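## Task

Place the lever in the notch labelled 2 on the small number plates so that its latch sits all the way down in that notch. Pressing the red bar next to the handle frees the latch. It only counts if the lever stays there when the robot is not holding it at the end.

## Robot and tools

ROBOT. Two xArm7 arms, named left_arm and right_arm. Each has seven revolute joints and a parallel two-finger gripper with a wrist camera. The names are labels only and do not mean the left or right side of any picture. Base roots in the scene frame: left_arm at (-0.025, +0.326, 0) m with quat_wxyz (+0.997, 0, 0, -0.081); right_arm at (-0.014, -0.325, 0) m with quat_wxyz (+0.996, 0, 0, +0.086).

FRAMES. The shared scene frame has its origin on the table surface midway between the arms. +z is up, +x points away from the bases across the table, and left_arm sits on the +y side. On the gripper, the fingers extend along its +z axis and close along its y axis. The reported end-effector point (link pinch) lies about 2 cm behind the fingertips when closed; closing pushes the tips roughly 10 mm further along +z. In each wrist camera's optical frame, +z looks forward, +x is image-right, +y is image-down.

execute_actions. Argument actions is a list holding zero or one item. An empty list only reports the current state. An action item has rows (1 to 15 rows) and optionally steps (1 to 15, default 15). Each row covers one control step of 1/30 s; if there are fewer rows than steps, the final row is reused. A wait item has only steps (up to 300), counted from the previous result, with reply time included; it commands nothing new. Optional pictures (boolean) turns camera images on or off for that result; by default they are included. A refused call sends nothing to the robot.

ROW LAYOUT. Every row is one flat list of 16 numbers covering both arms, even if only one should move: left_arm joints 1 to 7, left_arm opening, then right_arm joints 1 to 7, right_arm opening. Joint values are absolute target angles in radians, in the same convention as the Joint positions line, not offsets. Stated ranges per column: waist -6.283 to 6.283, shoulder -2.059 to 2.094, upper arm roll -6.283 to 6.283, elbow -0.192 to 3.927, forearm roll -6.283 to 6.283, wrist pitch -1.693 to 3.142, wrist roll -6.283 to 6.283. True ends may differ by up to 0.010 rad either way. A call is refused if any target exceeds a range end by over 0.010 rad and lies beyond that joint's last reported angle. A target past the real end is clipped there, and the result may print "joint sent to its limit" (possibly about an earlier action); absence of that line proves nothing. Opening is an absolute command from -1 (closed) to +1 (fully open).

MOTION LIMITS. Joint targets change at most 3.14 rad/s, ramping up over 0.16 s, and all joints of one arm are timed to finish together. Each step the sent target stays within 0.623 rad of the measured angle, and if the targets would put the gripper over 70 mm from where it is measured, all of that arm's targets are pulled back proportionally. Large moves therefore need several calls. After a call the arms keep heading to the last row until they settle or a step is HELD; further travel needs a new action.

RESULTS. The state line gives, per arm, end-effector position (m), quat_wxyz and linear/angular velocities (m/s, rad/s) in the scene frame; the printed position can be off, more so at long reach. Joint positions and Joint velocities list each arm's seven joints (rad, rad/s) then the finger-pad gap (m, m/s; 0.084 m is fully open). grip_measured is the measured opening on the command scale. "joint command not followed" means the clearance check altered or blocked some joint targets; the rest of the row still ran. HELD marks steps whose row was partly or wholly not sent. MOTOR HOT warns from 65 °C; at 80 °C an OVER-TEMPERATURE FAULT brakes that arm until it cools. A TORQUE FAULT happens when contact torque hits a joint's load limit (waist and shoulder 46, upper arm roll, elbow and forearm roll 27.6, wrist pitch and wrist roll 18.4 N m, held weight included): the arm backs that joint off, pauses 10 s and drops the rest of the call.

GRIPPING. To hold something, command an opening well below grip_measured; the lower, the tighter, up to about 24 N per pad for objects up to about 6 cm. Fast closing can squeeze harder, sometimes forcing the fingers open. Sending back the reported grip_measured still presses lightly on narrow parts.

zoom_image. camera is cam_left_wrist or cam_right_wrist (each 672x504); region is [x0, y0, x1, y1] in pixels from the top-left of that camera's latest image, at most 504 by 504. It returns a magnified crop and moves nothing.

read_manual. Optional section, only "licences"; returns URDF licence text, no motion.

finished_scene. scene is the number of the current scene. Replying without any tool call ends everything.

CAUTIONS. Release the lever before finishing, since a lever held only by the gripper does not count. Do not let the arms bump or press on each other, avoid slamming, very hard pushes, and dropping or knocking things over. Keep motions smooth and avoid long loaded holds that heat motors.

Each tool is called after "Request:" as name([rows], argument=value, ...), one row to a line, values as JSON.

## Session

Request:
execute_actions(actions=[])

Scene clock: 0.00 s of 5200.00 s.
left_arm: end_effector_position=(+0.3571, +0.2346, +0.1543) grip_measured=+1.00 end_effector_quat_wxyz=(-0.490, -0.234, +0.604, -0.584) end_effector_velocity=(-0.000, +0.000, -0.001) end_effector_angular_velocity=(+0.001, +0.001, +0.000) | right_arm: end_effector_position=(+0.4519, +0.1344, +0.3748) grip_measured=+1.00 end_effector_quat_wxyz=(+0.389, -0.361, +0.831, -0.165) end_effector_velocity=(-0.000, +0.000, +0.001) end_effector_angular_velocity=(-0.000, -0.001, +0.000)
Joint positions: left_arm=[-1.646 -1.293  2.042  1.138 -0.347  1.442  2.648  0.084] | right_arm=[ 0.318  0.257  0.562  1.538 -1.04   1.026 -2.515  0.084]
Joint velocities: left_arm=[ 0.     0.     0.001 -0.001  0.    -0.    -0.     0.   ] | right_arm=[ 0.001 -0.001 -0.    -0.    -0.     0.001 -0.    -0.   ]

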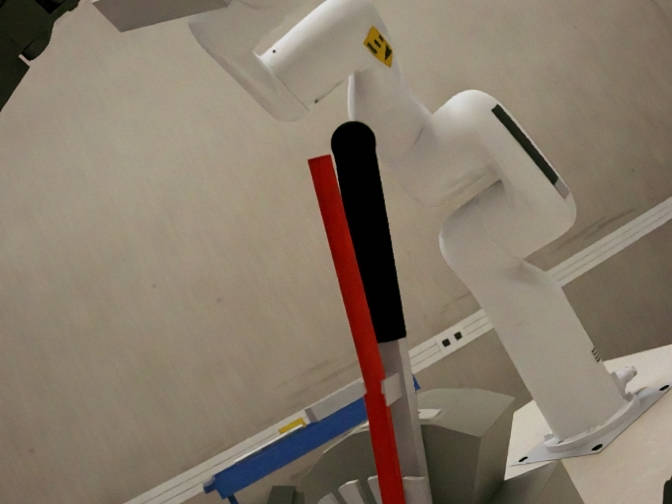

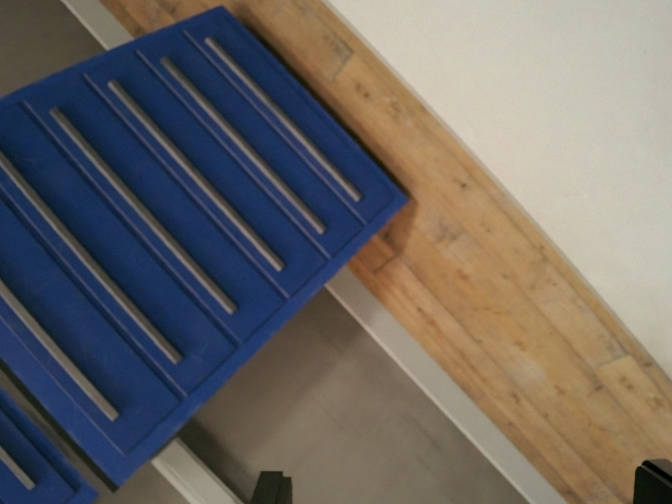

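Request:
zoom_image(camera="cam_left_wrist", region=[200, 344, 520, 504])

Region (200, 344, 520, 504) of cam_left_wrist's 672x504 image, scaled by 1.575, with more detail than that image has.

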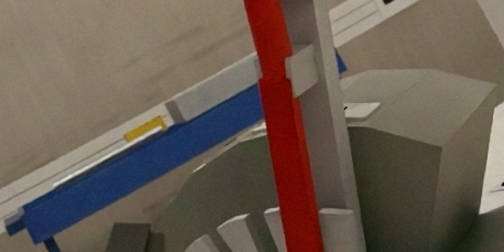

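Request:
execute_actions([
  {"rows":[[-1.646,-1.293,2.042,1.138,-0.347,1.442,2.648,1,0.318,-0.6,0.562,1.538,-1.04,1.026,-2.515,1]],"steps":15},
], pictures=false)

Request:
execute_actions([
  {"rows":[[-1.646,-1.293,2.042,1.138,-0.347,1.442,2.648,1,0.71,-0.6,0,1.3,0,1.6,0,1]],"steps":15},
], pictures=false)

Request:
execute_actions([
  {"steps":30},
])

Scene clock: 41.77 s of 5200.00 s.
left_arm: end_effector_position=(+0.3571, +0.2345, +0.1543) grip_measured=+1.00 end_effector_quat_wxyz=(-0.490, -0.234, +0.604, -0.583) end_effector_velocity=(-0.000, +0.000, +0.000) end_effector_angular_velocity=(+0.001, +0.001, -0.000) | right_arm: end_effector_position=(+0.4098, +0.1120, +0.5306) grip_measured=+1.00 end_effector_quat_wxyz=(+0.501, -0.316, +0.791, -0.154) end_effector_velocity=(-0.139, -0.070, +0.341) end_effector_angular_velocity=(+0.279, -0.518, +0.007)
Joint positions: left_arm=[-1.646 -1.293  2.042  1.138 -0.347  1.442  2.648  0.084] | right_arm=[ 0.318  0.001  0.562  1.539 -1.04   1.026 -2.515  0.084]
Joint velocities: left_arm=[ 0.     0.001  0.    -0.    -0.     0.    -0.001 -0.   ] | right_arm=[ 0.001 -0.586  0.004  0.002  0.001 -0.001 -0.     0.   ]
Steps of this call (steps 1 to 90: nothing new was sent; then 38.27 s passed at rest; steps 91 to 105: all 15 steps of this action). Readings (joint positions):
91: left_arm=[-1.646 -1.293 2.042 1.138 -0.347 1.442 2.648] | right_arm=[0.318 0.257 0.562 1.538 -1.040 1.026 -2.515]
92: left_arm=[-1.646 -1.293 2.042 1.138 -0.347 1.442 2.648] | right_arm=[0.318 0.254 0.561 1.537 -1.040 1.026 -2.515]
94: left_arm=[-1.646 -1.293 2.042 1.138 -0.347 1.442 2.648] | right_arm=[0.317 0.224 0.559 1.532 -1.040 1.026 -2.515]
98: left_arm=[-1.646 -1.293 2.042 1.138 -0.347 1.442 2.648] | right_arm=[0.318 0.137 0.562 1.540 -1.040 1.025 -2.515]
105: the state above

Scene clock: 42.27 s of 5200.00 s.
left_arm: end_effector_position=(+0.3570, +0.2345, +0.1543) grip_measured=+1.00 end_effector_quat_wxyz=(-0.490, -0.234, +0.604, -0.583) end_effector_velocity=(+0.000, +0.000, -0.000) end_effector_angular_velocity=(+0.002, -0.000, +0.000) | right_arm: end_effector_position=(+0.3325, -0.0284, +0.5461) grip_measured=+1.00 end_effector_quat_wxyz=(+0.396, +0.023, +0.918, -0.029) end_effector_velocity=(-0.240, -0.233, -0.113) end_effector_angular_velocity=(+1.648, +1.098, -1.298)
Joint positions: left_arm=[-1.646 -1.293  2.042  1.138 -0.347  1.442  2.648  0.084] | right_arm=[ 0.526 -0.336  0.264  1.412 -0.626  1.33  -2.101  0.084]
Joint velocities: left_arm=[-0.     0.002  0.001  0.001  0.001  0.    -0.    -0.   ] | right_arm=[ 0.455 -0.659 -0.662 -0.278  1.287  0.672  1.286  0.   ]
Steps of this call (steps 1 to 15: all 15 steps of this action). Readings (joint positions):
1: left_arm=[-1.646 -1.293 2.042 1.138 -0.347 1.442 2.648] | right_arm=[0.318 -0.018 0.562 1.539 -1.040 1.026 -2.515]
2: left_arm=[-1.646 -1.293 2.042 1.138 -0.347 1.442 2.648] | right_arm=[0.321 -0.038 0.558 1.537 -1.036 1.029 -2.511]
4: left_arm=[-1.646 -1.293 2.042 1.138 -0.347 1.442 2.648] | right_arm=[0.349 -0.083 0.525 1.522 -0.996 1.066 -2.470]
8: left_arm=[-1.646 -1.293 2.042 1.138 -0.347 1.442 2.648] | right_arm=[0.416 -0.177 0.421 1.478 -0.878 1.169 -2.352]
15: the state above

Scene clock: 43.27 s of 5200.00 s.
left_arm: end_effector_position=(+0.3570, +0.2345, +0.1543) grip_measured=+1.00 end_effector_quat_wxyz=(-0.490, -0.234, +0.604, -0.583) end_effector_velocity=(+0.000, +0.001, -0.000) end_effector_angular_velocity=(+0.001, +0.001, +0.002) | right_arm: end_effector_position=(+0.1914, -0.0752, +0.5046) grip_measured=+1.00 end_effector_quat_wxyz=(-0.061, +0.886, +0.440, +0.136) end_effector_velocity=(-0.001, -0.000, +0.001) end_effector_angular_velocity=(+0.095, +0.109, -0.456)
Joint positions: left_arm=[-1.646 -1.293  2.042  1.138 -0.347  1.442  2.648  0.084] | right_arm=[ 0.71  -0.6    0.     1.3   -0.     1.6   -0.039  0.084]
Joint velocities: left_arm=[ 0.001  0.001  0.     0.    -0.001 -0.    -0.001 -0.   ] | right_arm=[ 0.001 -0.004 -0.001  0.     0.003  0.001  0.479 -0.   ]
Steps of this call (steps 1 to 30: the robot went on to your last target). Readings (joint positions):
1: left_arm=[-1.646 -1.293 2.042 1.138 -0.347 1.442 2.648] | right_arm=[0.541 -0.357 0.242 1.403 -0.581 1.352 -2.056]
2: left_arm=[-1.646 -1.293 2.042 1.138 -0.347 1.442 2.648] | right_arm=[0.556 -0.379 0.221 1.394 -0.535 1.374 -2.009]
4: left_arm=[-1.646 -1.293 2.042 1.138 -0.347 1.442 2.648] | right_arm=[0.585 -0.420 0.179 1.376 -0.437 1.416 -1.907]
8: left_arm=[-1.646 -1.293 2.042 1.138 -0.347 1.442 2.648] | right_arm=[0.638 -0.497 0.103 1.344 -0.251 1.494 -1.656]
30: the state above

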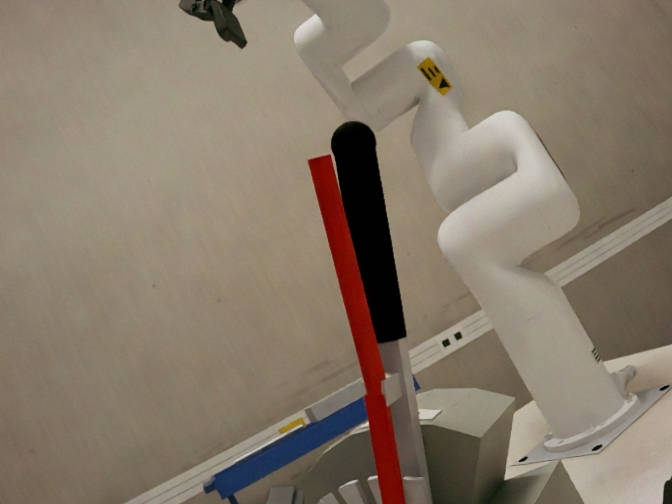

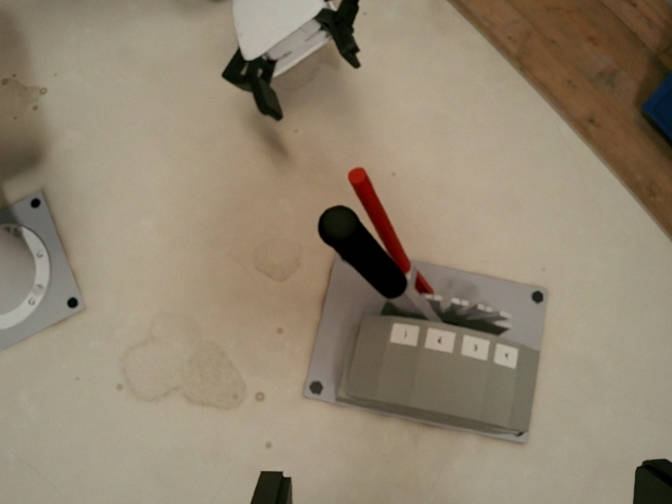

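Request:
execute_actions(actions=[])

Request:
zoom_image(camera="cam_right_wrist", region=[290, 150, 570, 450])

Scene clock: 45.33 s of 5200.00 s.
left_arm: end_effector_position=(+0.3570, +0.2345, +0.1543) grip_measured=+1.00 end_effector_quat_wxyz=(-0.490, -0.234, +0.604, -0.583) end_effector_velocity=(+0.001, +0.001, +0.000) end_effector_angular_velocity=(+0.001, -0.001, +0.001) | right_arm: end_effector_position=(+0.1913, -0.0752, +0.5047) grip_measured=+1.00 end_effector_quat_wxyz=(-0.064, +0.894, +0.422, +0.135) end_effector_velocity=(+0.000, +0.000, +0.000) end_effector_angular_velocity=(+0.002, -0.001, +0.000)
Joint positions: left_arm=[-1.646 -1.293  2.042  1.138 -0.347  1.442  2.648  0.084] | right_arm=[ 0.71  -0.6    0.     1.3    0.     1.6   -0.     0.084]
Joint velocities: left_arm=[ 0.     0.    -0.     0.002  0.     0.     0.     0.   ] | right_arm=[ 0.     0.    -0.     0.     0.    -0.002 -0.    -0.   ]
Steps of this call (steps 1 to 30: the robot went on to your last target; steps 31 to 62: nothing new was sent). Readings (joint positions):
1: left_arm=[-1.646 -1.293 2.042 1.138 -0.347 1.442 2.648] | right_arm=[0.710 -0.600 0.000 1.300 -0.000 1.600 -0.026]
2: left_arm=[-1.646 -1.293 2.042 1.138 -0.347 1.442 2.648] | right_arm=[0.710 -0.600 0.000 1.300 -0.000 1.600 -0.018]
4: left_arm=[-1.646 -1.293 2.042 1.138 -0.347 1.442 2.648] | right_arm=[0.710 -0.600 0.000 1.300 -0.000 1.600 -0.008]
8: left_arm=[-1.646 -1.293 2.042 1.138 -0.347 1.442 2.648] | right_arm=[0.710 -0.600 0.000 1.300 -0.000 1.600 -0.002]
62: the state above
All arms were judged still, so your last target was given up. Only a new action makes them travel on or press farther. Fingers that are still opening or closing keep moving.

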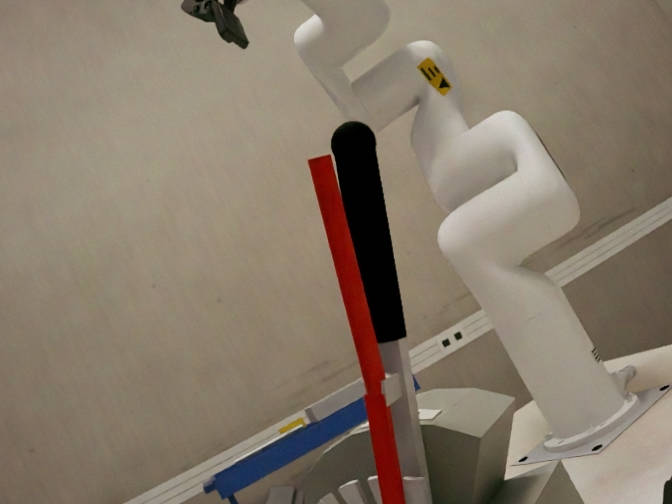

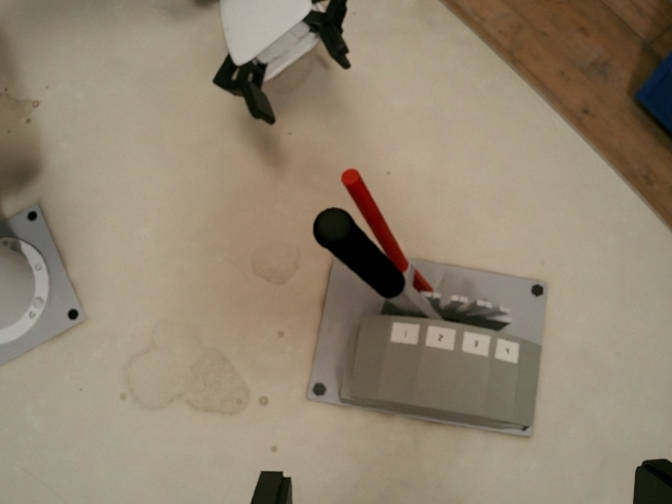

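Region (290, 150, 570, 450) of cam_right_wrist's 672x504 image, scaled by 1.680, with more detail than that image has; it fills the left 470 columns of this view, and the rest is white.

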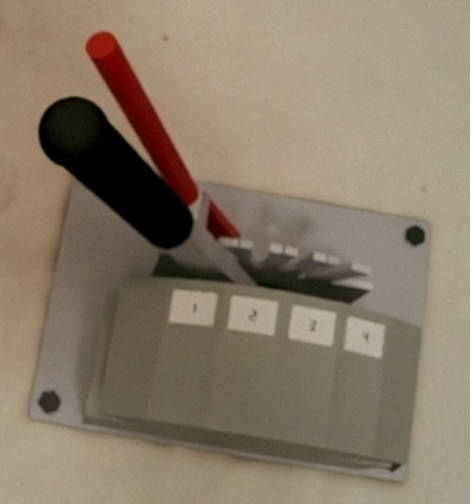

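Request:
execute_actions([
  {"rows":[[-1.646,-1.293,0,1.138,-0.347,1.442,0.14,1,0.4,-0.6,0,1.3,0,1.6,0,1]],"steps":15},
], pictures=false)

Request:
execute_actions([
  {"steps":30},
], pictures=false)

Scene clock: 138.33 s of 5200.00 s.
left_arm: end_effector_position=(+0.3606, +0.1930, +0.2927) grip_measured=+1.00 end_effector_quat_wxyz=(-0.522, -0.201, +0.638, -0.529) end_effector_velocity=(-0.050, -0.083, +0.322) end_effector_angular_velocity=(+0.186, -0.045, -0.314) | right_arm: end_effector_position=(+0.2562, -0.1476, +0.5048) grip_measured=+1.00 end_effector_quat_wxyz=(-0.043, +0.947, +0.283, +0.143) end_effector_velocity=(+0.010, -0.015, -0.001) end_effector_angular_velocity=(-0.008, -0.003, -0.064)
Joint positions: left_arm=[-1.646 -1.293  1.686  1.138 -0.347  1.442  2.292  0.084] | right_arm=[ 0.408 -0.6    0.     1.3    0.     1.6   -0.     0.084]
Joint velocities: left_arm=[-0.001 -0.    -0.824 -0.    -0.    -0.    -0.819 -0.   ] | right_arm=[-0.082  0.002  0.02  -0.     0.003 -0.001 -0.     0.   ]
Steps of this call (steps 1 to 90: nothing new was sent; then 89.50 s passed at rest; steps 91 to 105: all 15 steps of this action). Readings (joint positions):
91: left_arm=[-1.646 -1.293 2.042 1.138 -0.347 1.442 2.648] | right_arm=[0.710 -0.600 0.000 1.300 0.000 1.600 -0.000]
92: left_arm=[-1.646 -1.293 2.038 1.138 -0.347 1.442 2.642] | right_arm=[0.705 -0.600 0.001 1.300 0.000 1.600 -0.000]
94: left_arm=[-1.644 -1.295 2.001 1.138 -0.346 1.441 2.598] | right_arm=[0.659 -0.600 0.005 1.300 0.001 1.600 -0.000]
98: left_arm=[-1.647 -1.293 1.877 1.138 -0.347 1.442 2.484] | right_arm=[0.507 -0.600 -0.003 1.300 -0.000 1.600 0.000]
105: the state above

Scene clock: 139.33 s of 5200.00 s.
left_arm: end_effector_position=(+0.1902, +0.1532, +0.5684) grip_measured=+1.00 end_effector_quat_wxyz=(-0.514, -0.182, +0.744, -0.386) end_effector_velocity=(-0.271, +0.007, +0.197) end_effector_angular_velocity=(+0.327, -0.145, -0.083) | right_arm: end_effector_position=(+0.2578, -0.1499, +0.5047) grip_measured=+1.00 end_effector_quat_wxyz=(-0.042, +0.949, +0.279, +0.143) end_effector_velocity=(-0.000, -0.000, +0.000) end_effector_angular_velocity=(+0.001, -0.000, -0.001)
Joint positions: left_arm=[-1.646 -1.293  0.861  1.138 -0.347  1.442  1.467  0.084] | right_arm=[ 0.4   -0.6    0.     1.3    0.     1.6   -0.     0.084]
Joint velocities: left_arm=[ 0.     0.    -0.823  0.     0.     0.    -0.82  -0.   ] | right_arm=[-0.001 -0.    -0.     0.001  0.     0.001  0.    -0.   ]
Steps of this call (steps 1 to 30: the robot went on to your last target). Readings (joint positions):
1: left_arm=[-1.646 -1.293 1.658 1.138 -0.347 1.442 2.264] | right_arm=[0.406 -0.600 0.001 1.300 0.000 1.600 -0.000]
2: left_arm=[-1.646 -1.293 1.631 1.138 -0.347 1.442 2.237] | right_arm=[0.405 -0.600 0.001 1.300 0.000 1.600 -0.000]
4: left_arm=[-1.646 -1.293 1.576 1.138 -0.347 1.442 2.182] | right_arm=[0.403 -0.600 0.001 1.300 0.000 1.600 -0.000]
8: left_arm=[-1.646 -1.293 1.466 1.138 -0.347 1.442 2.072] | right_arm=[0.401 -0.600 0.000 1.300 0.000 1.600 -0.000]
30: the state above

Request:
execute_actions([
  {"rows":[[-0.536,-0.8,0,0.85,0,1.2,0.14,1,0.4,-0.6,0,1.3,0,1.6,0,1]],"steps":15},
], pictures=false)

Request:
execute_actions([
  {"steps":30},
])

Scene clock: 142.17 s of 5200.00 s.
left_arm: end_effector_position=(-0.0617, +0.0830, +0.5716) grip_measured=+1.00 end_effector_quat_wxyz=(+0.321, +0.607, -0.692, +0.224) end_effector_velocity=(+0.260, -0.208, -0.175) end_effector_angular_velocity=(+0.453, -0.196, +0.937) | right_arm: end_effector_position=(+0.2578, -0.1499, +0.5047) grip_measured=+1.00 end_effector_quat_wxyz=(-0.042, +0.949, +0.279, +0.143) end_effector_velocity=(-0.000, -0.000, +0.000) end_effector_angular_velocity=(+0.000, -0.000, +0.001)
Joint positions: left_arm=[-1.362 -1.101 -0.001  1.026 -0.212  1.348  0.14   0.084] | right_arm=[ 0.4   -0.6    0.     1.3   -0.     1.6    0.     0.084]
Joint velocities: left_arm=[ 0.753  0.4    0.    -0.234  0.282 -0.196  0.    -0.   ] | right_arm=[ 0.    -0.    -0.    -0.     0.    -0.    -0.001  0.   ]
Steps of this call (steps 1 to 60: the robot went on to your last target; steps 61 to 70: nothing new was sent; steps 71 to 85: all 15 steps of this action). Readings (joint positions):
71: left_arm=[-1.646 -1.293 0.000 1.138 -0.347 1.442 0.140] | right_arm=[0.400 -0.600 0.000 1.300 0.000 1.600 0.000]
72: left_arm=[-1.642 -1.291 0.000 1.137 -0.344 1.440 0.140] | right_arm=[0.400 -0.600 0.000 1.300 0.000 1.600 0.000]
74: left_arm=[-1.608 -1.267 0.000 1.125 -0.325 1.426 0.140] | right_arm=[0.400 -0.600 -0.000 1.300 0.000 1.600 -0.000]
78: left_arm=[-1.524 -1.199 -0.001 1.082 -0.282 1.397 0.140] | right_arm=[0.400 -0.600 -0.000 1.300 0.000 1.600 -0.000]
85: the state above

Scene clock: 143.17 s of 5200.00 s.
left_arm: end_effector_position=(+0.2300, +0.1033, +0.4225) grip_measured=+1.00 end_effector_quat_wxyz=(+0.067, +0.887, -0.404, +0.215) end_effector_velocity=(+0.059, +0.046, -0.028) end_effector_angular_velocity=(+0.078, -0.000, +0.195) | right_arm: end_effector_position=(+0.2578, -0.1499, +0.5047) grip_measured=+1.00 end_effector_quat_wxyz=(-0.042, +0.949, +0.279, +0.143) end_effector_velocity=(+0.000, +0.000, -0.001) end_effector_angular_velocity=(-0.001, +0.002, -0.000)
Joint positions: left_arm=[-0.555 -0.806  0.001  0.853 -0.004  1.203  0.14   0.084] | right_arm=[ 0.4   -0.6   -0.     1.3    0.     1.6   -0.     0.084]
Joint velocities: left_arm=[ 0.202  0.06  -0.015 -0.029  0.048 -0.038  0.001  0.   ] | right_arm=[ 0.     0.001 -0.    -0.     0.     0.001  0.    -0.   ]
Steps of this call (steps 1 to 30: the robot went on to your last target). Readings (joint positions):
1: left_arm=[-1.336 -1.088 -0.001 1.018 -0.203 1.342 0.140] | right_arm=[0.400 -0.600 -0.000 1.300 -0.000 1.600 0.000]
2: left_arm=[-1.310 -1.075 -0.001 1.010 -0.194 1.335 0.140] | right_arm=[0.400 -0.600 -0.000 1.300 0.000 1.600 0.000]
4: left_arm=[-1.257 -1.050 -0.000 0.996 -0.176 1.323 0.140] | right_arm=[0.400 -0.600 -0.000 1.300 0.000 1.600 0.000]
8: left_arm=[-1.143 -1.003 -0.000 0.969 -0.144 1.300 0.140] | right_arm=[0.400 -0.600 0.000 1.300 0.000 1.600 0.000]
30: the state above

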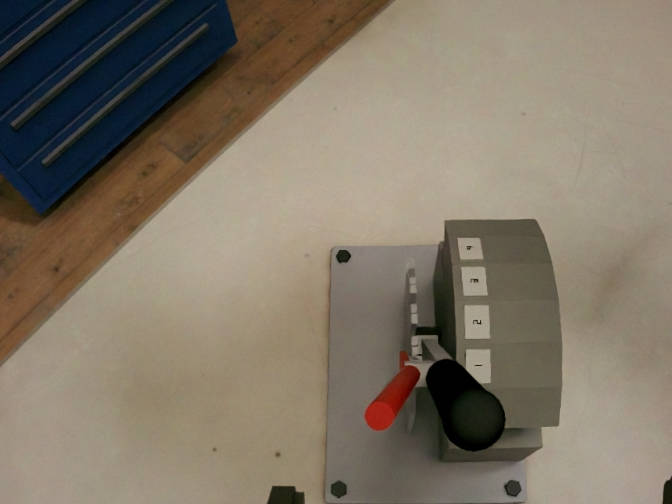

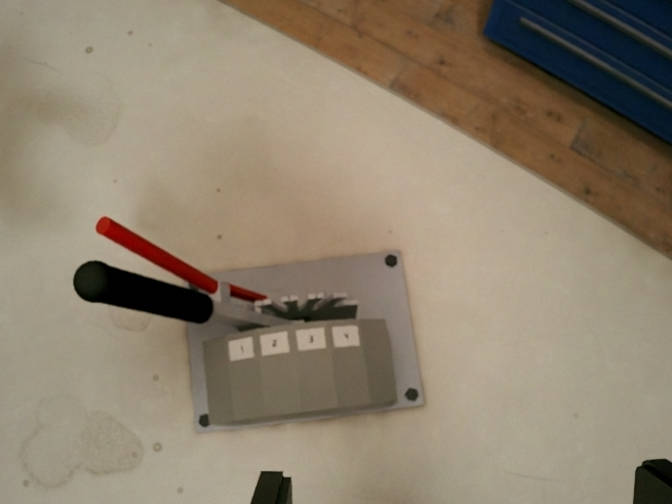

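Request:
execute_actions([
  {"rows":[[-0.575,-0.711,0,0.737,0,1.048,0.11,1,0.4,-0.6,0,1.3,0,1.6,0,1]],"steps":15},
])

Scene clock: 154.53 s of 5200.00 s.
left_arm: end_effector_position=(+0.2463, +0.0801, +0.3580) grip_measured=+1.00 end_effector_quat_wxyz=(+0.062, +0.893, -0.402, +0.190) end_effector_velocity=(+0.000, -0.002, -0.009) end_effector_angular_velocity=(+0.003, +0.006, -0.001) | right_arm: end_effector_position=(+0.2578, -0.1499, +0.5047) grip_measured=+1.00 end_effector_quat_wxyz=(-0.042, +0.949, +0.279, +0.143) end_effector_velocity=(+0.000, -0.000, +0.000) end_effector_angular_velocity=(+0.001, -0.002, +0.000)
Joint positions: left_arm=[-0.574 -0.713  0.     0.74   0.     1.05   0.11   0.084] | right_arm=[ 0.4   -0.6    0.     1.3   -0.     1.6   -0.     0.084]
Joint velocities: left_arm=[-0.005  0.008  0.    -0.019  0.    -0.022 -0.004 -0.   ] | right_arm=[ 0.    -0.    -0.001  0.001 -0.    -0.001 -0.001 -0.   ]
Steps of this call (steps 1 to 30: the robot went on to your last target; steps 31 to 100: nothing new was sent; then 7.53 s passed at rest; steps 101 to 115: all 15 steps of this action). Readings (joint positions):
101: left_arm=[-0.536 -0.800 0.000 0.850 0.000 1.200 0.140] | right_arm=[0.400 -0.600 -0.000 1.300 0.000 1.600 0.000]
102: left_arm=[-0.537 -0.798 0.000 0.847 0.000 1.194 0.139] | right_arm=[0.400 -0.600 0.000 1.300 -0.000 1.600 -0.000]
104: left_arm=[-0.547 -0.778 0.001 0.822 0.000 1.152 0.131] | right_arm=[0.400 -0.600 0.000 1.300 -0.000 1.600 0.000]
108: left_arm=[-0.569 -0.722 -0.001 0.750 -0.000 1.077 0.115] | right_arm=[0.400 -0.600 0.000 1.300 0.000 1.600 -0.000]
115: the state above

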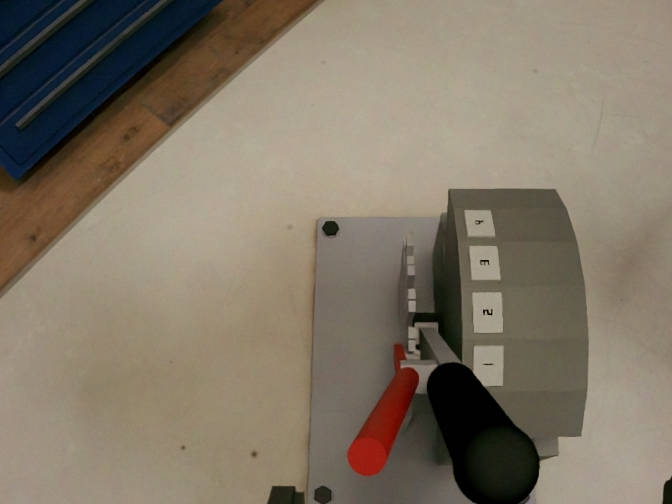

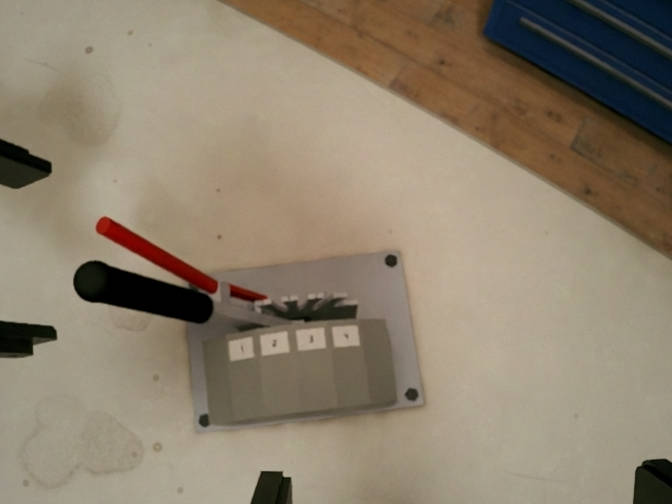

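Request:
execute_actions([
  {"rows":[[-0.575,-0.64,0,0.68,0,0.92,0.11,1,0.4,-0.6,0,1.3,0,1.6,0,1]],"steps":12},
])

Request:
execute_actions([
  {"rows":[[-0.575,-0.568,0,0.619,0,0.787,0.11,1,0.4,-0.6,0,1.3,0,1.6,0,1]],"steps":15},
])

Scene clock: 166.07 s of 5200.00 s.
left_arm: end_effector_position=(+0.2607, +0.0668, +0.3226) grip_measured=+1.00 end_effector_quat_wxyz=(+0.061, +0.894, -0.403, +0.189) end_effector_velocity=(+0.009, -0.008, +0.004) end_effector_angular_velocity=(-0.031, -0.035, -0.001) | right_arm: end_effector_position=(+0.2578, -0.1499, +0.5047) grip_measured=+1.00 end_effector_quat_wxyz=(-0.042, +0.949, +0.279, +0.143) end_effector_velocity=(-0.000, -0.000, +0.000) end_effector_angular_velocity=(+0.000, -0.000, -0.000)
Joint positions: left_arm=[-0.575 -0.642 -0.     0.682  0.     0.925  0.11   0.084] | right_arm=[ 0.4   -0.6    0.     1.3   -0.     1.6   -0.     0.084]
Joint velocities: left_arm=[-0.     0.011 -0.    -0.004  0.    -0.061 -0.     0.   ] | right_arm=[-0.    -0.001  0.    -0.    -0.     0.001  0.    -0.   ]
Steps of this call (steps 1 to 15: the robot went on to your last target; steps 16 to 90: nothing new was sent; then 8.13 s passed at rest; steps 91 to 102: all 12 steps of this action). Readings (joint positions):
91: left_arm=[-0.575 -0.711 -0.000 0.737 -0.000 1.048 0.110] | right_arm=[0.400 -0.600 0.000 1.300 -0.000 1.600 0.000]
92: left_arm=[-0.575 -0.709 -0.000 0.735 0.000 1.042 0.110] | right_arm=[0.400 -0.600 -0.000 1.300 0.000 1.600 -0.000]
94: left_arm=[-0.575 -0.691 -0.000 0.722 0.000 1.004 0.110] | right_arm=[0.400 -0.600 -0.000 1.300 -0.000 1.600 -0.000]
98: left_arm=[-0.575 -0.649 0.000 0.686 -0.000 0.943 0.110] | right_arm=[0.400 -0.600 0.000 1.300 -0.000 1.600 0.000]
102: the state above

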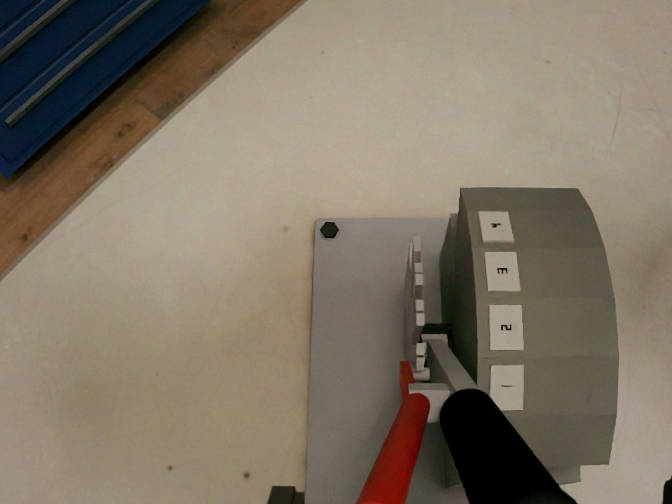

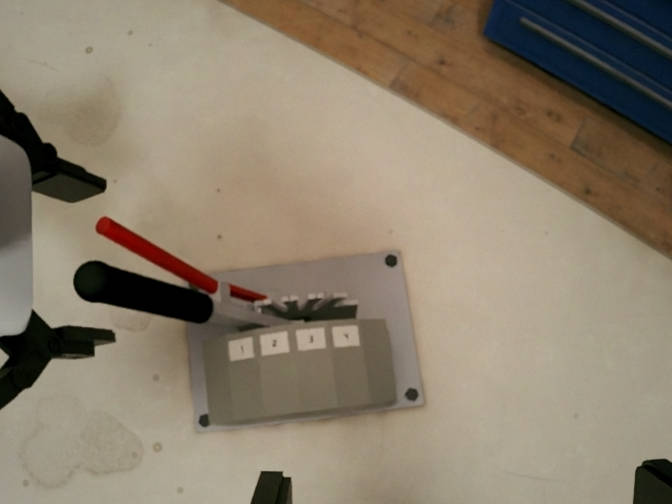

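Scene clock: 166.57 s of 5200.00 s.
left_arm: end_effector_position=(+0.2724, +0.0562, +0.2850) grip_measured=+1.00 end_effector_quat_wxyz=(+0.061, +0.893, -0.402, +0.190) end_effector_velocity=(+0.001, -0.000, -0.007) end_effector_angular_velocity=(+0.001, +0.003, +0.001) | right_arm: end_effector_position=(+0.2578, -0.1499, +0.5047) grip_measured=+1.00 end_effector_quat_wxyz=(-0.042, +0.949, +0.279, +0.143) end_effector_velocity=(+0.000, -0.001, +0.000) end_effector_angular_velocity=(-0.000, -0.001, -0.001)
Joint positions: left_arm=[-0.575 -0.57  -0.     0.621  0.     0.789  0.11   0.084] | right_arm=[ 0.4   -0.6    0.     1.3    0.     1.6    0.     0.084]
Joint velocities: left_arm=[ 0.001  0.01   0.    -0.012 -0.001 -0.019 -0.    -0.   ] | right_arm=[-0.001 -0.001 -0.    -0.    -0.    -0.    -0.001  0.   ]
Steps of this call (steps 1 to 15: all 15 steps of this action). Readings (joint positions):
1: left_arm=[-0.575 -0.642 -0.000 0.682 0.000 0.923 0.110] | right_arm=[0.400 -0.600 -0.000 1.300 -0.000 1.600 0.000]
2: left_arm=[-0.575 -0.640 -0.000 0.680 0.000 0.916 0.110] | right_arm=[0.400 -0.600 0.000 1.300 0.000 1.600 0.000]
4: left_arm=[-0.575 -0.621 -0.000 0.665 0.000 0.876 0.110] | right_arm=[0.400 -0.600 -0.000 1.300 0.000 1.600 -0.000]
8: left_arm=[-0.575 -0.578 0.000 0.626 -0.000 0.812 0.110] | right_arm=[0.400 -0.600 -0.000 1.300 0.000 1.600 -0.000]
15: the state above

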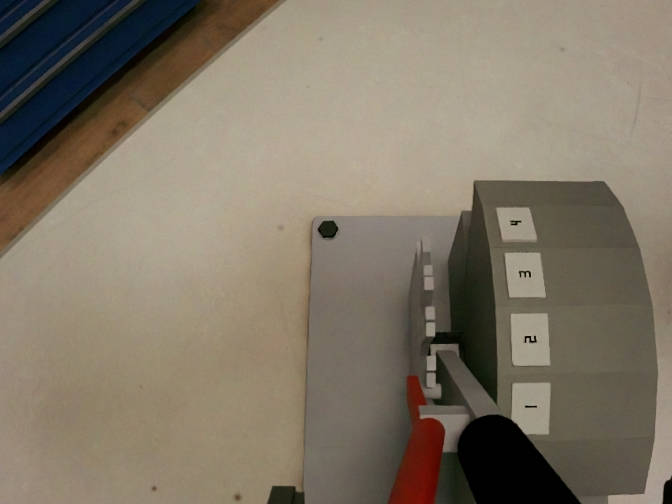

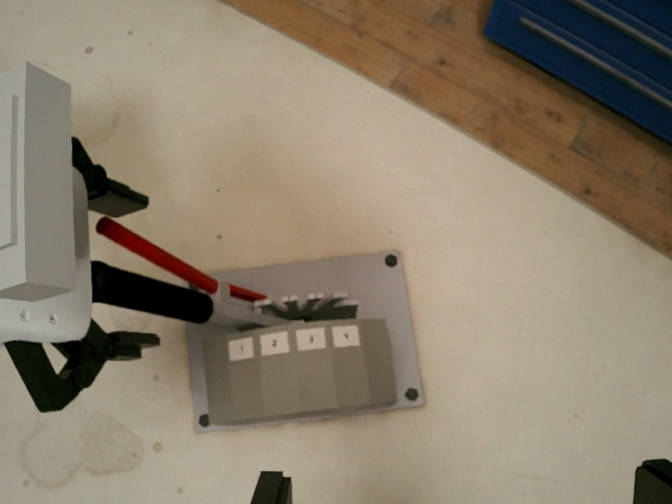

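Request:
execute_actions([
  {"rows":[[-0.575,-0.568,0,0.619,0,0.787,0.11,0.5,0.4,-0.6,0,1.3,0,1.6,0,1],[-0.575,-0.568,0,0.619,0,0.787,0.11,0.5,0.4,-0.6,0,1.3,0,1.6,0,1],[-0.575,-0.568,0,0.619,0,0.787,0.11,0.5,0.4,-0.6,0,1.3,0,1.6,0,1],[-0.575,-0.568,0,0.619,0,0.787,0.11,0.5,0.4,-0.6,0,1.3,0,1.6,0,1],[-0.575,-0.568,0,0.619,0,0.787,0.11,0.2,0.4,-0.6,0,1.3,0,1.6,0,1],[-0.575,-0.568,0,0.619,0,0.787,0.11,0.2,0.4,-0.6,0,1.3,0,1.6,0,1],[-0.575,-0.568,0,0.619,0,0.787,0.11,0.1,0.4,-0.6,0,1.3,0,1.6,0,1],[-0.575,-0.568,0,0.619,0,0.787,0.11,0.0,0.4,-0.6,0,1.3,0,1.6,0,1],[-0.575,-0.568,0,0.619,0,0.787,0.11,-0.1,0.4,-0.6,0,1.3,0,1.6,0,1],[-0.575,-0.568,0,0.619,0,0.787,0.11,-0.2,0.4,-0.6,0,1.3,0,1.6,0,1],[-0.575,-0.568,0,0.619,0,0.787,0.11,-0.3,0.4,-0.6,0,1.3,0,1.6,0,1],[-0.575,-0.568,0,0.619,0,0.787,0.11,-0.4,0.4,-0.6,0,1.3,0,1.6,0,1]],"steps":15},
])

Request:
execute_actions([
  {"steps":20},
])

Scene clock: 173.77 s of 5200.00 s.
left_arm: end_effector_position=(+0.2702, +0.0538, +0.2849) grip_measured=-0.08 end_effector_quat_wxyz=(+0.062, +0.892, -0.406, +0.190) end_effector_velocity=(-0.000, -0.001, +0.000) end_effector_angular_velocity=(-0.002, -0.001, -0.002) | right_arm: end_effector_position=(+0.2578, -0.1499, +0.5047) grip_measured=+1.00 end_effector_quat_wxyz=(-0.042, +0.949, +0.279, +0.143) end_effector_velocity=(-0.000, -0.000, +0.000) end_effector_angular_velocity=(+0.000, -0.000, -0.001)
Joint positions: left_arm=[-0.578 -0.57  -0.005  0.62  -0.002  0.788  0.11   0.041] | right_arm=[ 0.4   -0.6    0.     1.3   -0.     1.6   -0.     0.084]
Joint velocities: left_arm=[-0.003 -0.001  0.001 -0.    -0.    -0.002  0.001 -0.009] | right_arm=[-0.    -0.001 -0.     0.    -0.     0.001  0.     0.   ]
Steps of this call (steps 1 to 15: the robot went on to your last target; steps 16 to 90: nothing new was sent; then 3.70 s passed at rest; steps 91 to 105: all 15 steps of this action). Readings (joint positions):
91: left_arm=[-0.575 -0.568 0.000 0.619 -0.000 0.787 0.110] | right_arm=[0.400 -0.600 0.000 1.300 0.000 1.600 -0.000]
92: left_arm=[-0.575 -0.568 -0.000 0.619 0.000 0.787 0.110] | right_arm=[0.400 -0.600 -0.000 1.300 0.000 1.600 0.000]
94: left_arm=[-0.575 -0.568 -0.000 0.619 -0.000 0.787 0.110] | right_arm=[0.400 -0.600 -0.000 1.300 -0.000 1.600 -0.000]
98: left_arm=[-0.574 -0.568 0.002 0.620 0.001 0.787 0.110] | right_arm=[0.400 -0.600 -0.000 1.300 -0.000 1.600 0.000]
105: the state above

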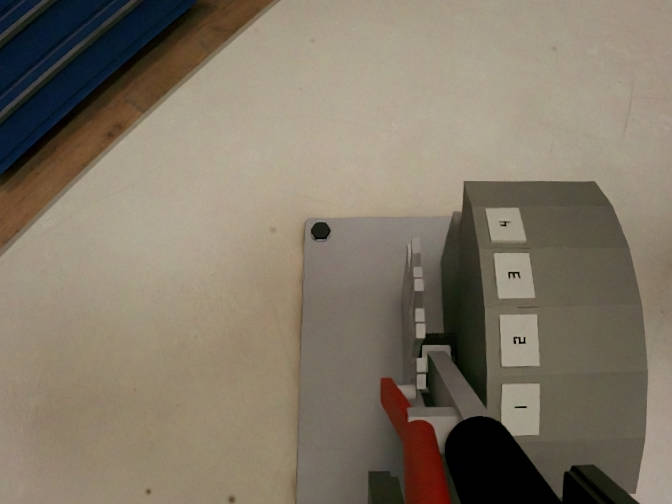

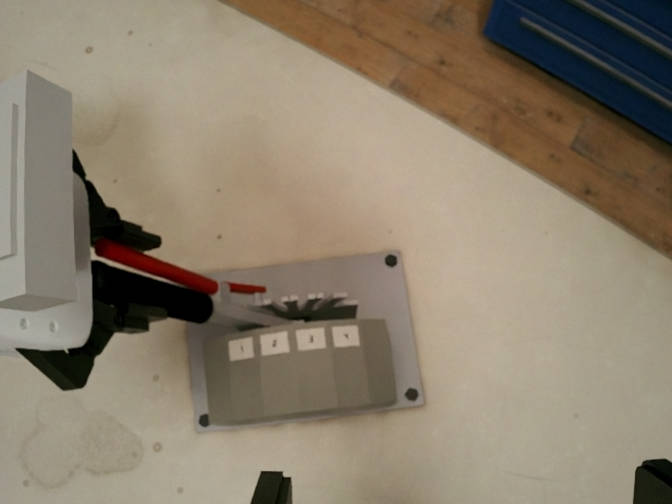

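Scene clock: 174.43 s of 5200.00 s.
left_arm: end_effector_position=(+0.2722, +0.0556, +0.2841) grip_measured=+0.02 end_effector_quat_wxyz=(+0.061, +0.893, -0.403, +0.189) end_effector_velocity=(+0.001, +0.002, +0.000) end_effector_angular_velocity=(-0.000, -0.001, +0.003) | right_arm: end_effector_position=(+0.2578, -0.1499, +0.5047) grip_measured=+1.00 end_effector_quat_wxyz=(-0.042, +0.949, +0.279, +0.143) end_effector_velocity=(-0.000, +0.000, -0.000) end_effector_angular_velocity=(-0.000, +0.002, -0.001)
Joint positions: left_arm=[-0.576 -0.568 -0.001  0.619 -0.     0.786  0.11   0.045] | right_arm=[ 0.4   -0.6    0.     1.3   -0.     1.6    0.     0.084]
Joint velocities: left_arm=[ 0.003 -0.     0.003  0.001  0.001  0.     0.001  0.004] | right_arm=[ 0.     0.001  0.     0.     0.001  0.002  0.002 -0.   ]
Steps of this call (steps 1 to 15: the robot went on to your last target; steps 16 to 20: nothing new was sent). Readings (joint positions):
1: left_arm=[-0.578 -0.570 -0.005 0.620 -0.002 0.788 0.110] | right_arm=[0.400 -0.600 -0.000 1.300 -0.000 1.600 -0.000]
2: left_arm=[-0.578 -0.570 -0.005 0.620 -0.002 0.788 0.110] | right_arm=[0.400 -0.600 -0.000 1.300 0.000 1.600 0.000]
4: left_arm=[-0.578 -0.569 -0.004 0.620 -0.002 0.788 0.110] | right_arm=[0.400 -0.600 0.000 1.300 -0.000 1.600 -0.000]
8: left_arm=[-0.577 -0.568 -0.003 0.620 -0.001 0.787 0.110] | right_arm=[0.400 -0.600 -0.000 1.300 -0.000 1.600 0.000]
20: the state above
All arms were judged still, so your last target was given up. Only a new action makes them travel on or press farther. Fingers that are still opening or closing keep moving.

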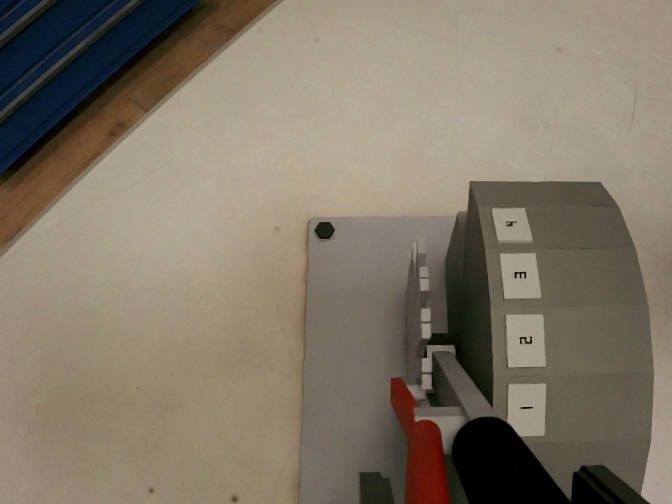

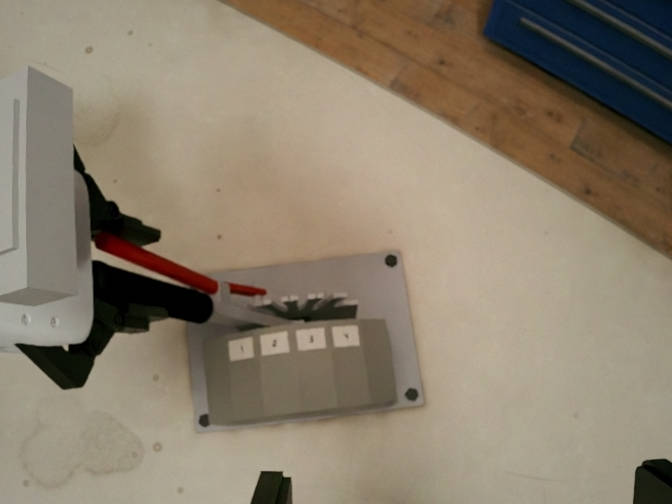

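Request:
execute_actions([
  {"rows":[[-0.575,-0.568,0,0.619,0,0.787,0.11,-0.3,0.4,-0.6,0,1.3,0,1.6,0,1],[-0.575,-0.568,0,0.619,0,0.787,0.11,-0.4,0.4,-0.6,0,1.3,0,1.6,0,1],[-0.575,-0.568,0,0.619,0,0.787,0.11,-0.5,0.4,-0.6,0,1.3,0,1.6,0,1],[-0.575,-0.568,0,0.619,0,0.787,0.11,-0.6,0.4,-0.6,0,1.3,0,1.6,0,1],[-0.575,-0.568,0,0.619,0,0.787,0.11,-0.7,0.4,-0.6,0,1.3,0,1.6,0,1],[-0.575,-0.568,0,0.619,0,0.787,0.11,-0.8,0.4,-0.6,0,1.3,0,1.6,0,1],[-0.575,-0.568,0,0.619,0,0.787,0.11,-0.9,0.4,-0.6,0,1.3,0,1.6,0,1],[-0.575,-0.568,0,0.619,0,0.787,0.11,-1,0.4,-0.6,0,1.3,0,1.6,0,1]],"steps":15},
])

Scene clock: 181.07 s of 5200.00 s.
left_arm: end_effector_position=(+0.2723, +0.0562, +0.2838) grip_measured=+0.04 end_effector_quat_wxyz=(+0.061, +0.894, -0.403, +0.189) end_effector_velocity=(-0.000, -0.000, +0.001) end_effector_angular_velocity=(-0.001, -0.002, -0.001) | right_arm: end_effector_position=(+0.2578, -0.1499, +0.5047) grip_measured=+1.00 end_effector_quat_wxyz=(-0.042, +0.949, +0.279, +0.143) end_effector_velocity=(-0.000, +0.000, +0.001) end_effector_angular_velocity=(-0.000, -0.001, +0.002)
Joint positions: left_arm=[-0.575 -0.568 -0.     0.619 -0.     0.787  0.11   0.046] | right_arm=[ 0.4   -0.6   -0.     1.3   -0.     1.6    0.     0.084]
Joint velocities: left_arm=[-0.    -0.001 -0.001  0.001  0.     0.001  0.    -0.   ] | right_arm=[ 0.001 -0.001  0.     0.001 -0.001  0.001 -0.001 -0.   ]
Steps of this call (steps 1 to 90: nothing new was sent; then 3.13 s passed at rest; steps 91 to 105: all 15 steps of this action). Readings (joint positions):
91: left_arm=[-0.575 -0.568 -0.000 0.619 -0.000 0.787 0.110] | right_arm=[0.400 -0.600 0.000 1.300 0.000 1.600 0.000]
92: left_arm=[-0.575 -0.568 -0.000 0.619 0.000 0.787 0.110] | right_arm=[0.400 -0.600 -0.000 1.300 0.000 1.600 -0.000]
94: left_arm=[-0.575 -0.568 -0.000 0.619 -0.000 0.787 0.110] | right_arm=[0.400 -0.600 -0.000 1.300 -0.000 1.600 0.000]
98: left_arm=[-0.575 -0.568 -0.000 0.619 -0.000 0.787 0.110] | right_arm=[0.400 -0.600 -0.000 1.300 -0.000 1.600 0.000]
105: the state above

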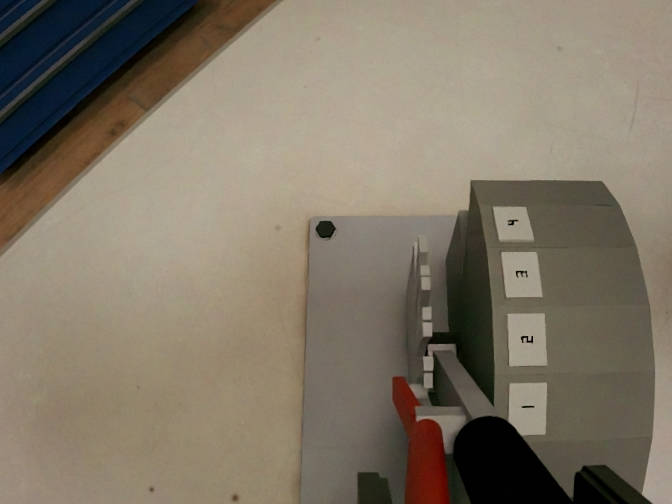

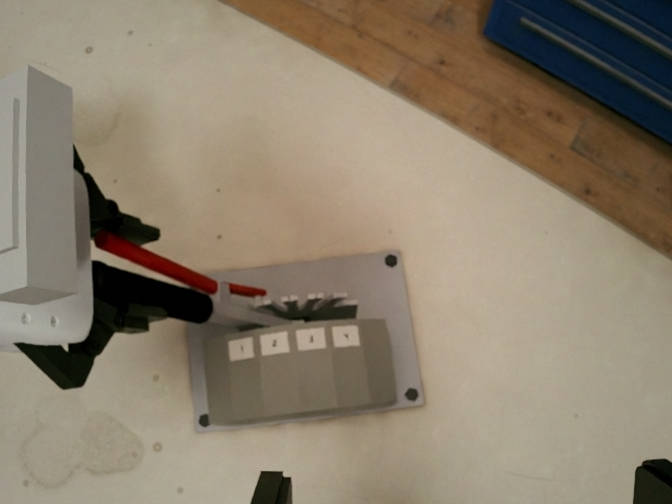

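Request:
execute_actions([
  {"rows":[[-0.585,-0.568,0,0.619,0,0.787,0.10,-1,0.4,-0.6,0,1.3,0,1.6,0,1],[-0.585,-0.568,0,0.619,0,0.787,0.10,-1,0.4,-0.6,0,1.3,0,1.6,0,1],[-0.585,-0.568,0,0.619,0,0.787,0.10,-1,0.4,-0.6,0,1.3,0,1.6,0,1],[-0.585,-0.568,0,0.619,0,0.787,0.10,-1,0.4,-0.6,0,1.3,0,1.6,0,1],[-0.585,-0.568,0,0.619,0,0.787,0.10,-1,0.4,-0.6,0,1.3,0,1.6,0,1],[-0.585,-0.568,0,0.619,0,0.787,0.10,-1,0.4,-0.6,0,1.3,0,1.6,0,1],[-0.598,-0.568,0,0.619,0,0.787,0.09,-1,0.4,-0.6,0,1.3,0,1.6,0,1]],"steps":15},
])

Scene clock: 189.47 s of 5200.00 s.
left_arm: end_effector_position=(+0.2682, +0.0520, +0.2837) grip_measured=-0.17 end_effector_quat_wxyz=(+0.065, +0.894, -0.401, +0.188) end_effector_velocity=(-0.003, -0.003, +0.000) end_effector_angular_velocity=(-0.005, +0.005, +0.001) | right_arm: end_effector_position=(+0.2578, -0.1499, +0.5047) grip_measured=+1.00 end_effector_quat_wxyz=(-0.042, +0.949, +0.279, +0.143) end_effector_velocity=(+0.000, -0.000, +0.001) end_effector_angular_velocity=(+0.001, -0.003, +0.000)
Joint positions: left_arm=[-0.594 -0.568  0.004  0.619  0.002  0.787  0.091  0.037] | right_arm=[ 0.4   -0.6   -0.     1.3   -0.     1.6    0.     0.084]
Joint velocities: left_arm=[-0.013  0.     0.004  0.001 -0.     0.    -0.012 -0.001] | right_arm=[ 0.001 -0.001 -0.     0.001 -0.001 -0.001  0.     0.   ]
Steps of this call (steps 1 to 15: the robot went on to your last target; steps 16 to 90: nothing new was sent; then 4.90 s passed at rest; steps 91 to 105: all 15 steps of this action). Readings (joint positions):
91: left_arm=[-0.575 -0.568 0.000 0.619 0.000 0.787 0.110] | right_arm=[0.400 -0.600 -0.000 1.300 -0.000 1.600 -0.000]
92: left_arm=[-0.576 -0.568 0.000 0.619 0.000 0.787 0.109] | right_arm=[0.400 -0.600 0.000 1.300 0.000 1.600 -0.000]
94: left_arm=[-0.579 -0.568 0.002 0.619 0.001 0.787 0.106] | right_arm=[0.400 -0.600 0.000 1.300 0.000 1.600 0.000]
98: left_arm=[-0.583 -0.569 0.003 0.619 0.001 0.788 0.100] | right_arm=[0.400 -0.600 0.000 1.300 0.000 1.600 0.000]
105: the state above

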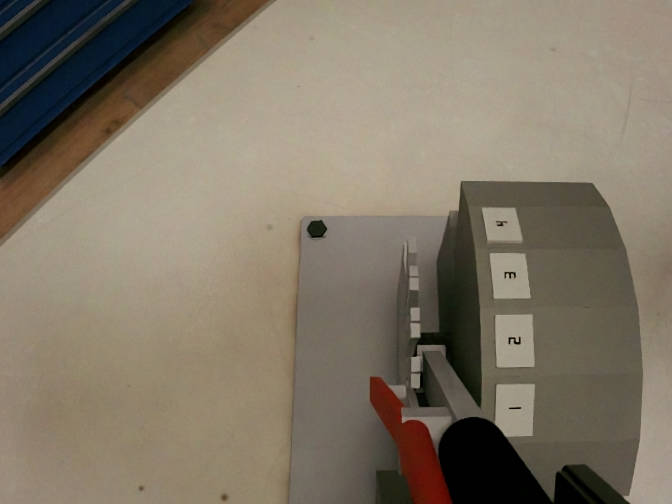

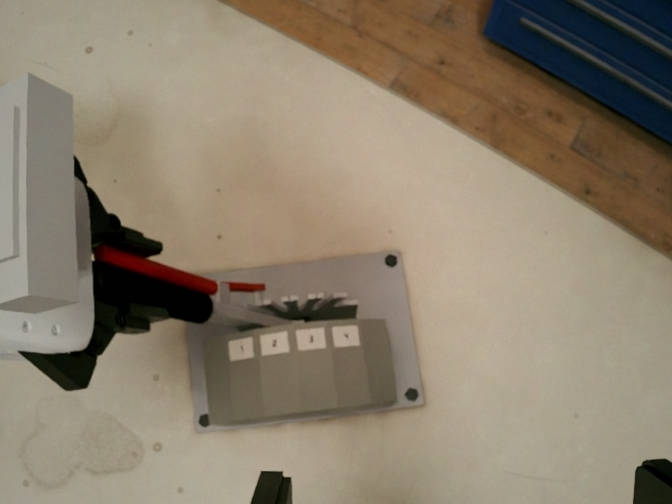

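Request:
execute_actions([
  {"rows":[[-0.596,-0.55,0,0.64,0,0.802,0.09,-1,0.4,-0.6,0,1.3,0,1.6,0,1],[-0.596,-0.535,0,0.66,0,0.816,0.09,-1,0.4,-0.6,0,1.3,0,1.6,0,1],[-0.597,-0.52,0,0.68,0,0.83,0.09,-1,0.4,-0.6,0,1.3,0,1.6,0,1],[-0.597,-0.505,0,0.70,0,0.845,0.09,-1,0.4,-0.6,0,1.3,0,1.6,0,1],[-0.598,-0.49,0,0.717,0,0.857,0.092,-1,0.4,-0.6,0,1.3,0,1.6,0,1],[-0.598,-0.475,0,0.735,0,0.87,0.092,-1,0.4,-0.6,0,1.3,0,1.6,0,1],[-0.599,-0.46,0,0.752,0,0.882,0.093,-1,0.4,-0.6,0,1.3,0,1.6,0,1],[-0.599,-0.445,0,0.77,0,0.895,0.094,-1,0.4,-0.6,0,1.3,0,1.6,0,1],[-0.6,-0.43,0,0.787,0,0.907,0.095,-1,0.4,-0.6,0,1.3,0,1.6,0,1],[-0.6,-0.415,0,0.804,0,0.919,0.095,-1,0.4,-0.6,0,1.3,0,1.6,0,1]],"steps":15},
])

Scene clock: 208.57 s of 5200.00 s.
left_arm: end_effector_position=(+0.2809, +0.0337, +0.2922) grip_measured=-0.18 end_effector_quat_wxyz=(+0.050, +0.899, -0.410, +0.146) end_effector_velocity=(+0.016, -0.019, +0.008) end_effector_angular_velocity=(+0.074, +0.073, -0.012) | right_arm: end_effector_position=(+0.2578, -0.1499, +0.5047) grip_measured=+1.00 end_effector_quat_wxyz=(-0.042, +0.949, +0.279, +0.143) end_effector_velocity=(-0.000, -0.000, +0.000) end_effector_angular_velocity=(-0.000, -0.000, +0.000)
Joint positions: left_arm=[-0.6   -0.429 -0.     0.786 -0.     0.906  0.094  0.036] | right_arm=[ 0.4   -0.6   -0.     1.3    0.     1.6   -0.     0.084]
Joint velocities: left_arm=[-0.004  0.157 -0.001  0.192  0.     0.138  0.007 -0.   ] | right_arm=[-0.001 -0.     0.     0.     0.     0.001 -0.001  0.   ]
Steps of this call (steps 1 to 15: the robot went on to your last target; steps 16 to 90: nothing new was sent; then 15.60 s passed at rest; steps 91 to 105: all 15 steps of this action). Readings (joint positions):
91: left_arm=[-0.597 -0.568 0.002 0.619 -0.000 0.787 0.090] | right_arm=[0.400 -0.600 0.000 1.300 0.000 1.600 -0.000]
92: left_arm=[-0.597 -0.566 0.002 0.621 -0.000 0.789 0.090] | right_arm=[0.400 -0.600 -0.000 1.300 -0.000 1.600 -0.000]
94: left_arm=[-0.597 -0.556 0.001 0.634 -0.000 0.799 0.090] | right_arm=[0.400 -0.600 -0.000 1.300 0.000 1.600 -0.000]
98: left_arm=[-0.598 -0.511 0.000 0.687 -0.000 0.838 0.091] | right_arm=[0.400 -0.600 0.000 1.300 0.000 1.600 0.000]
105: the state above

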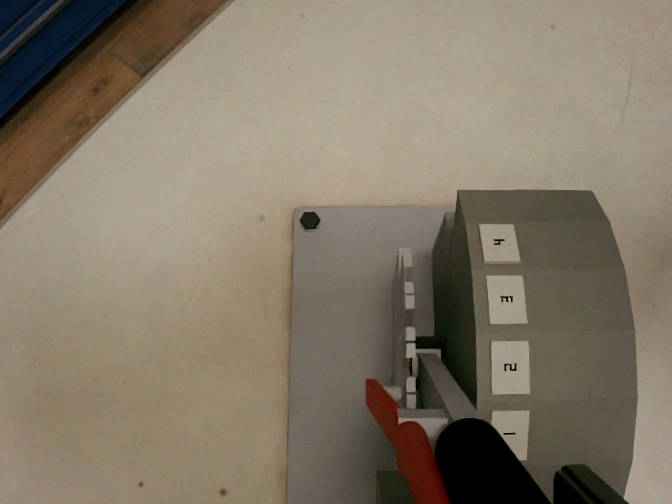

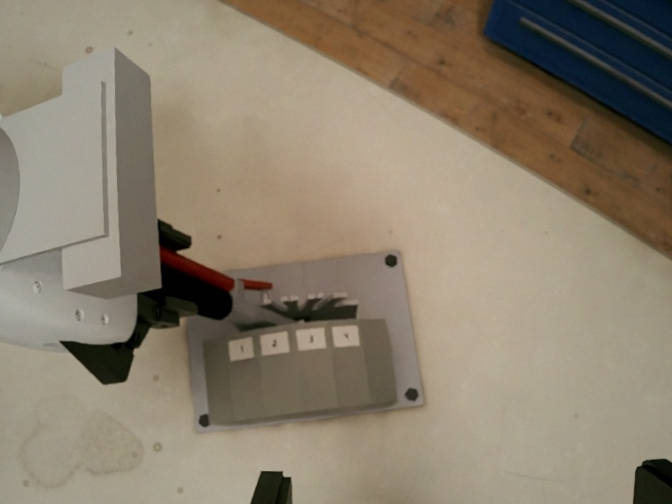

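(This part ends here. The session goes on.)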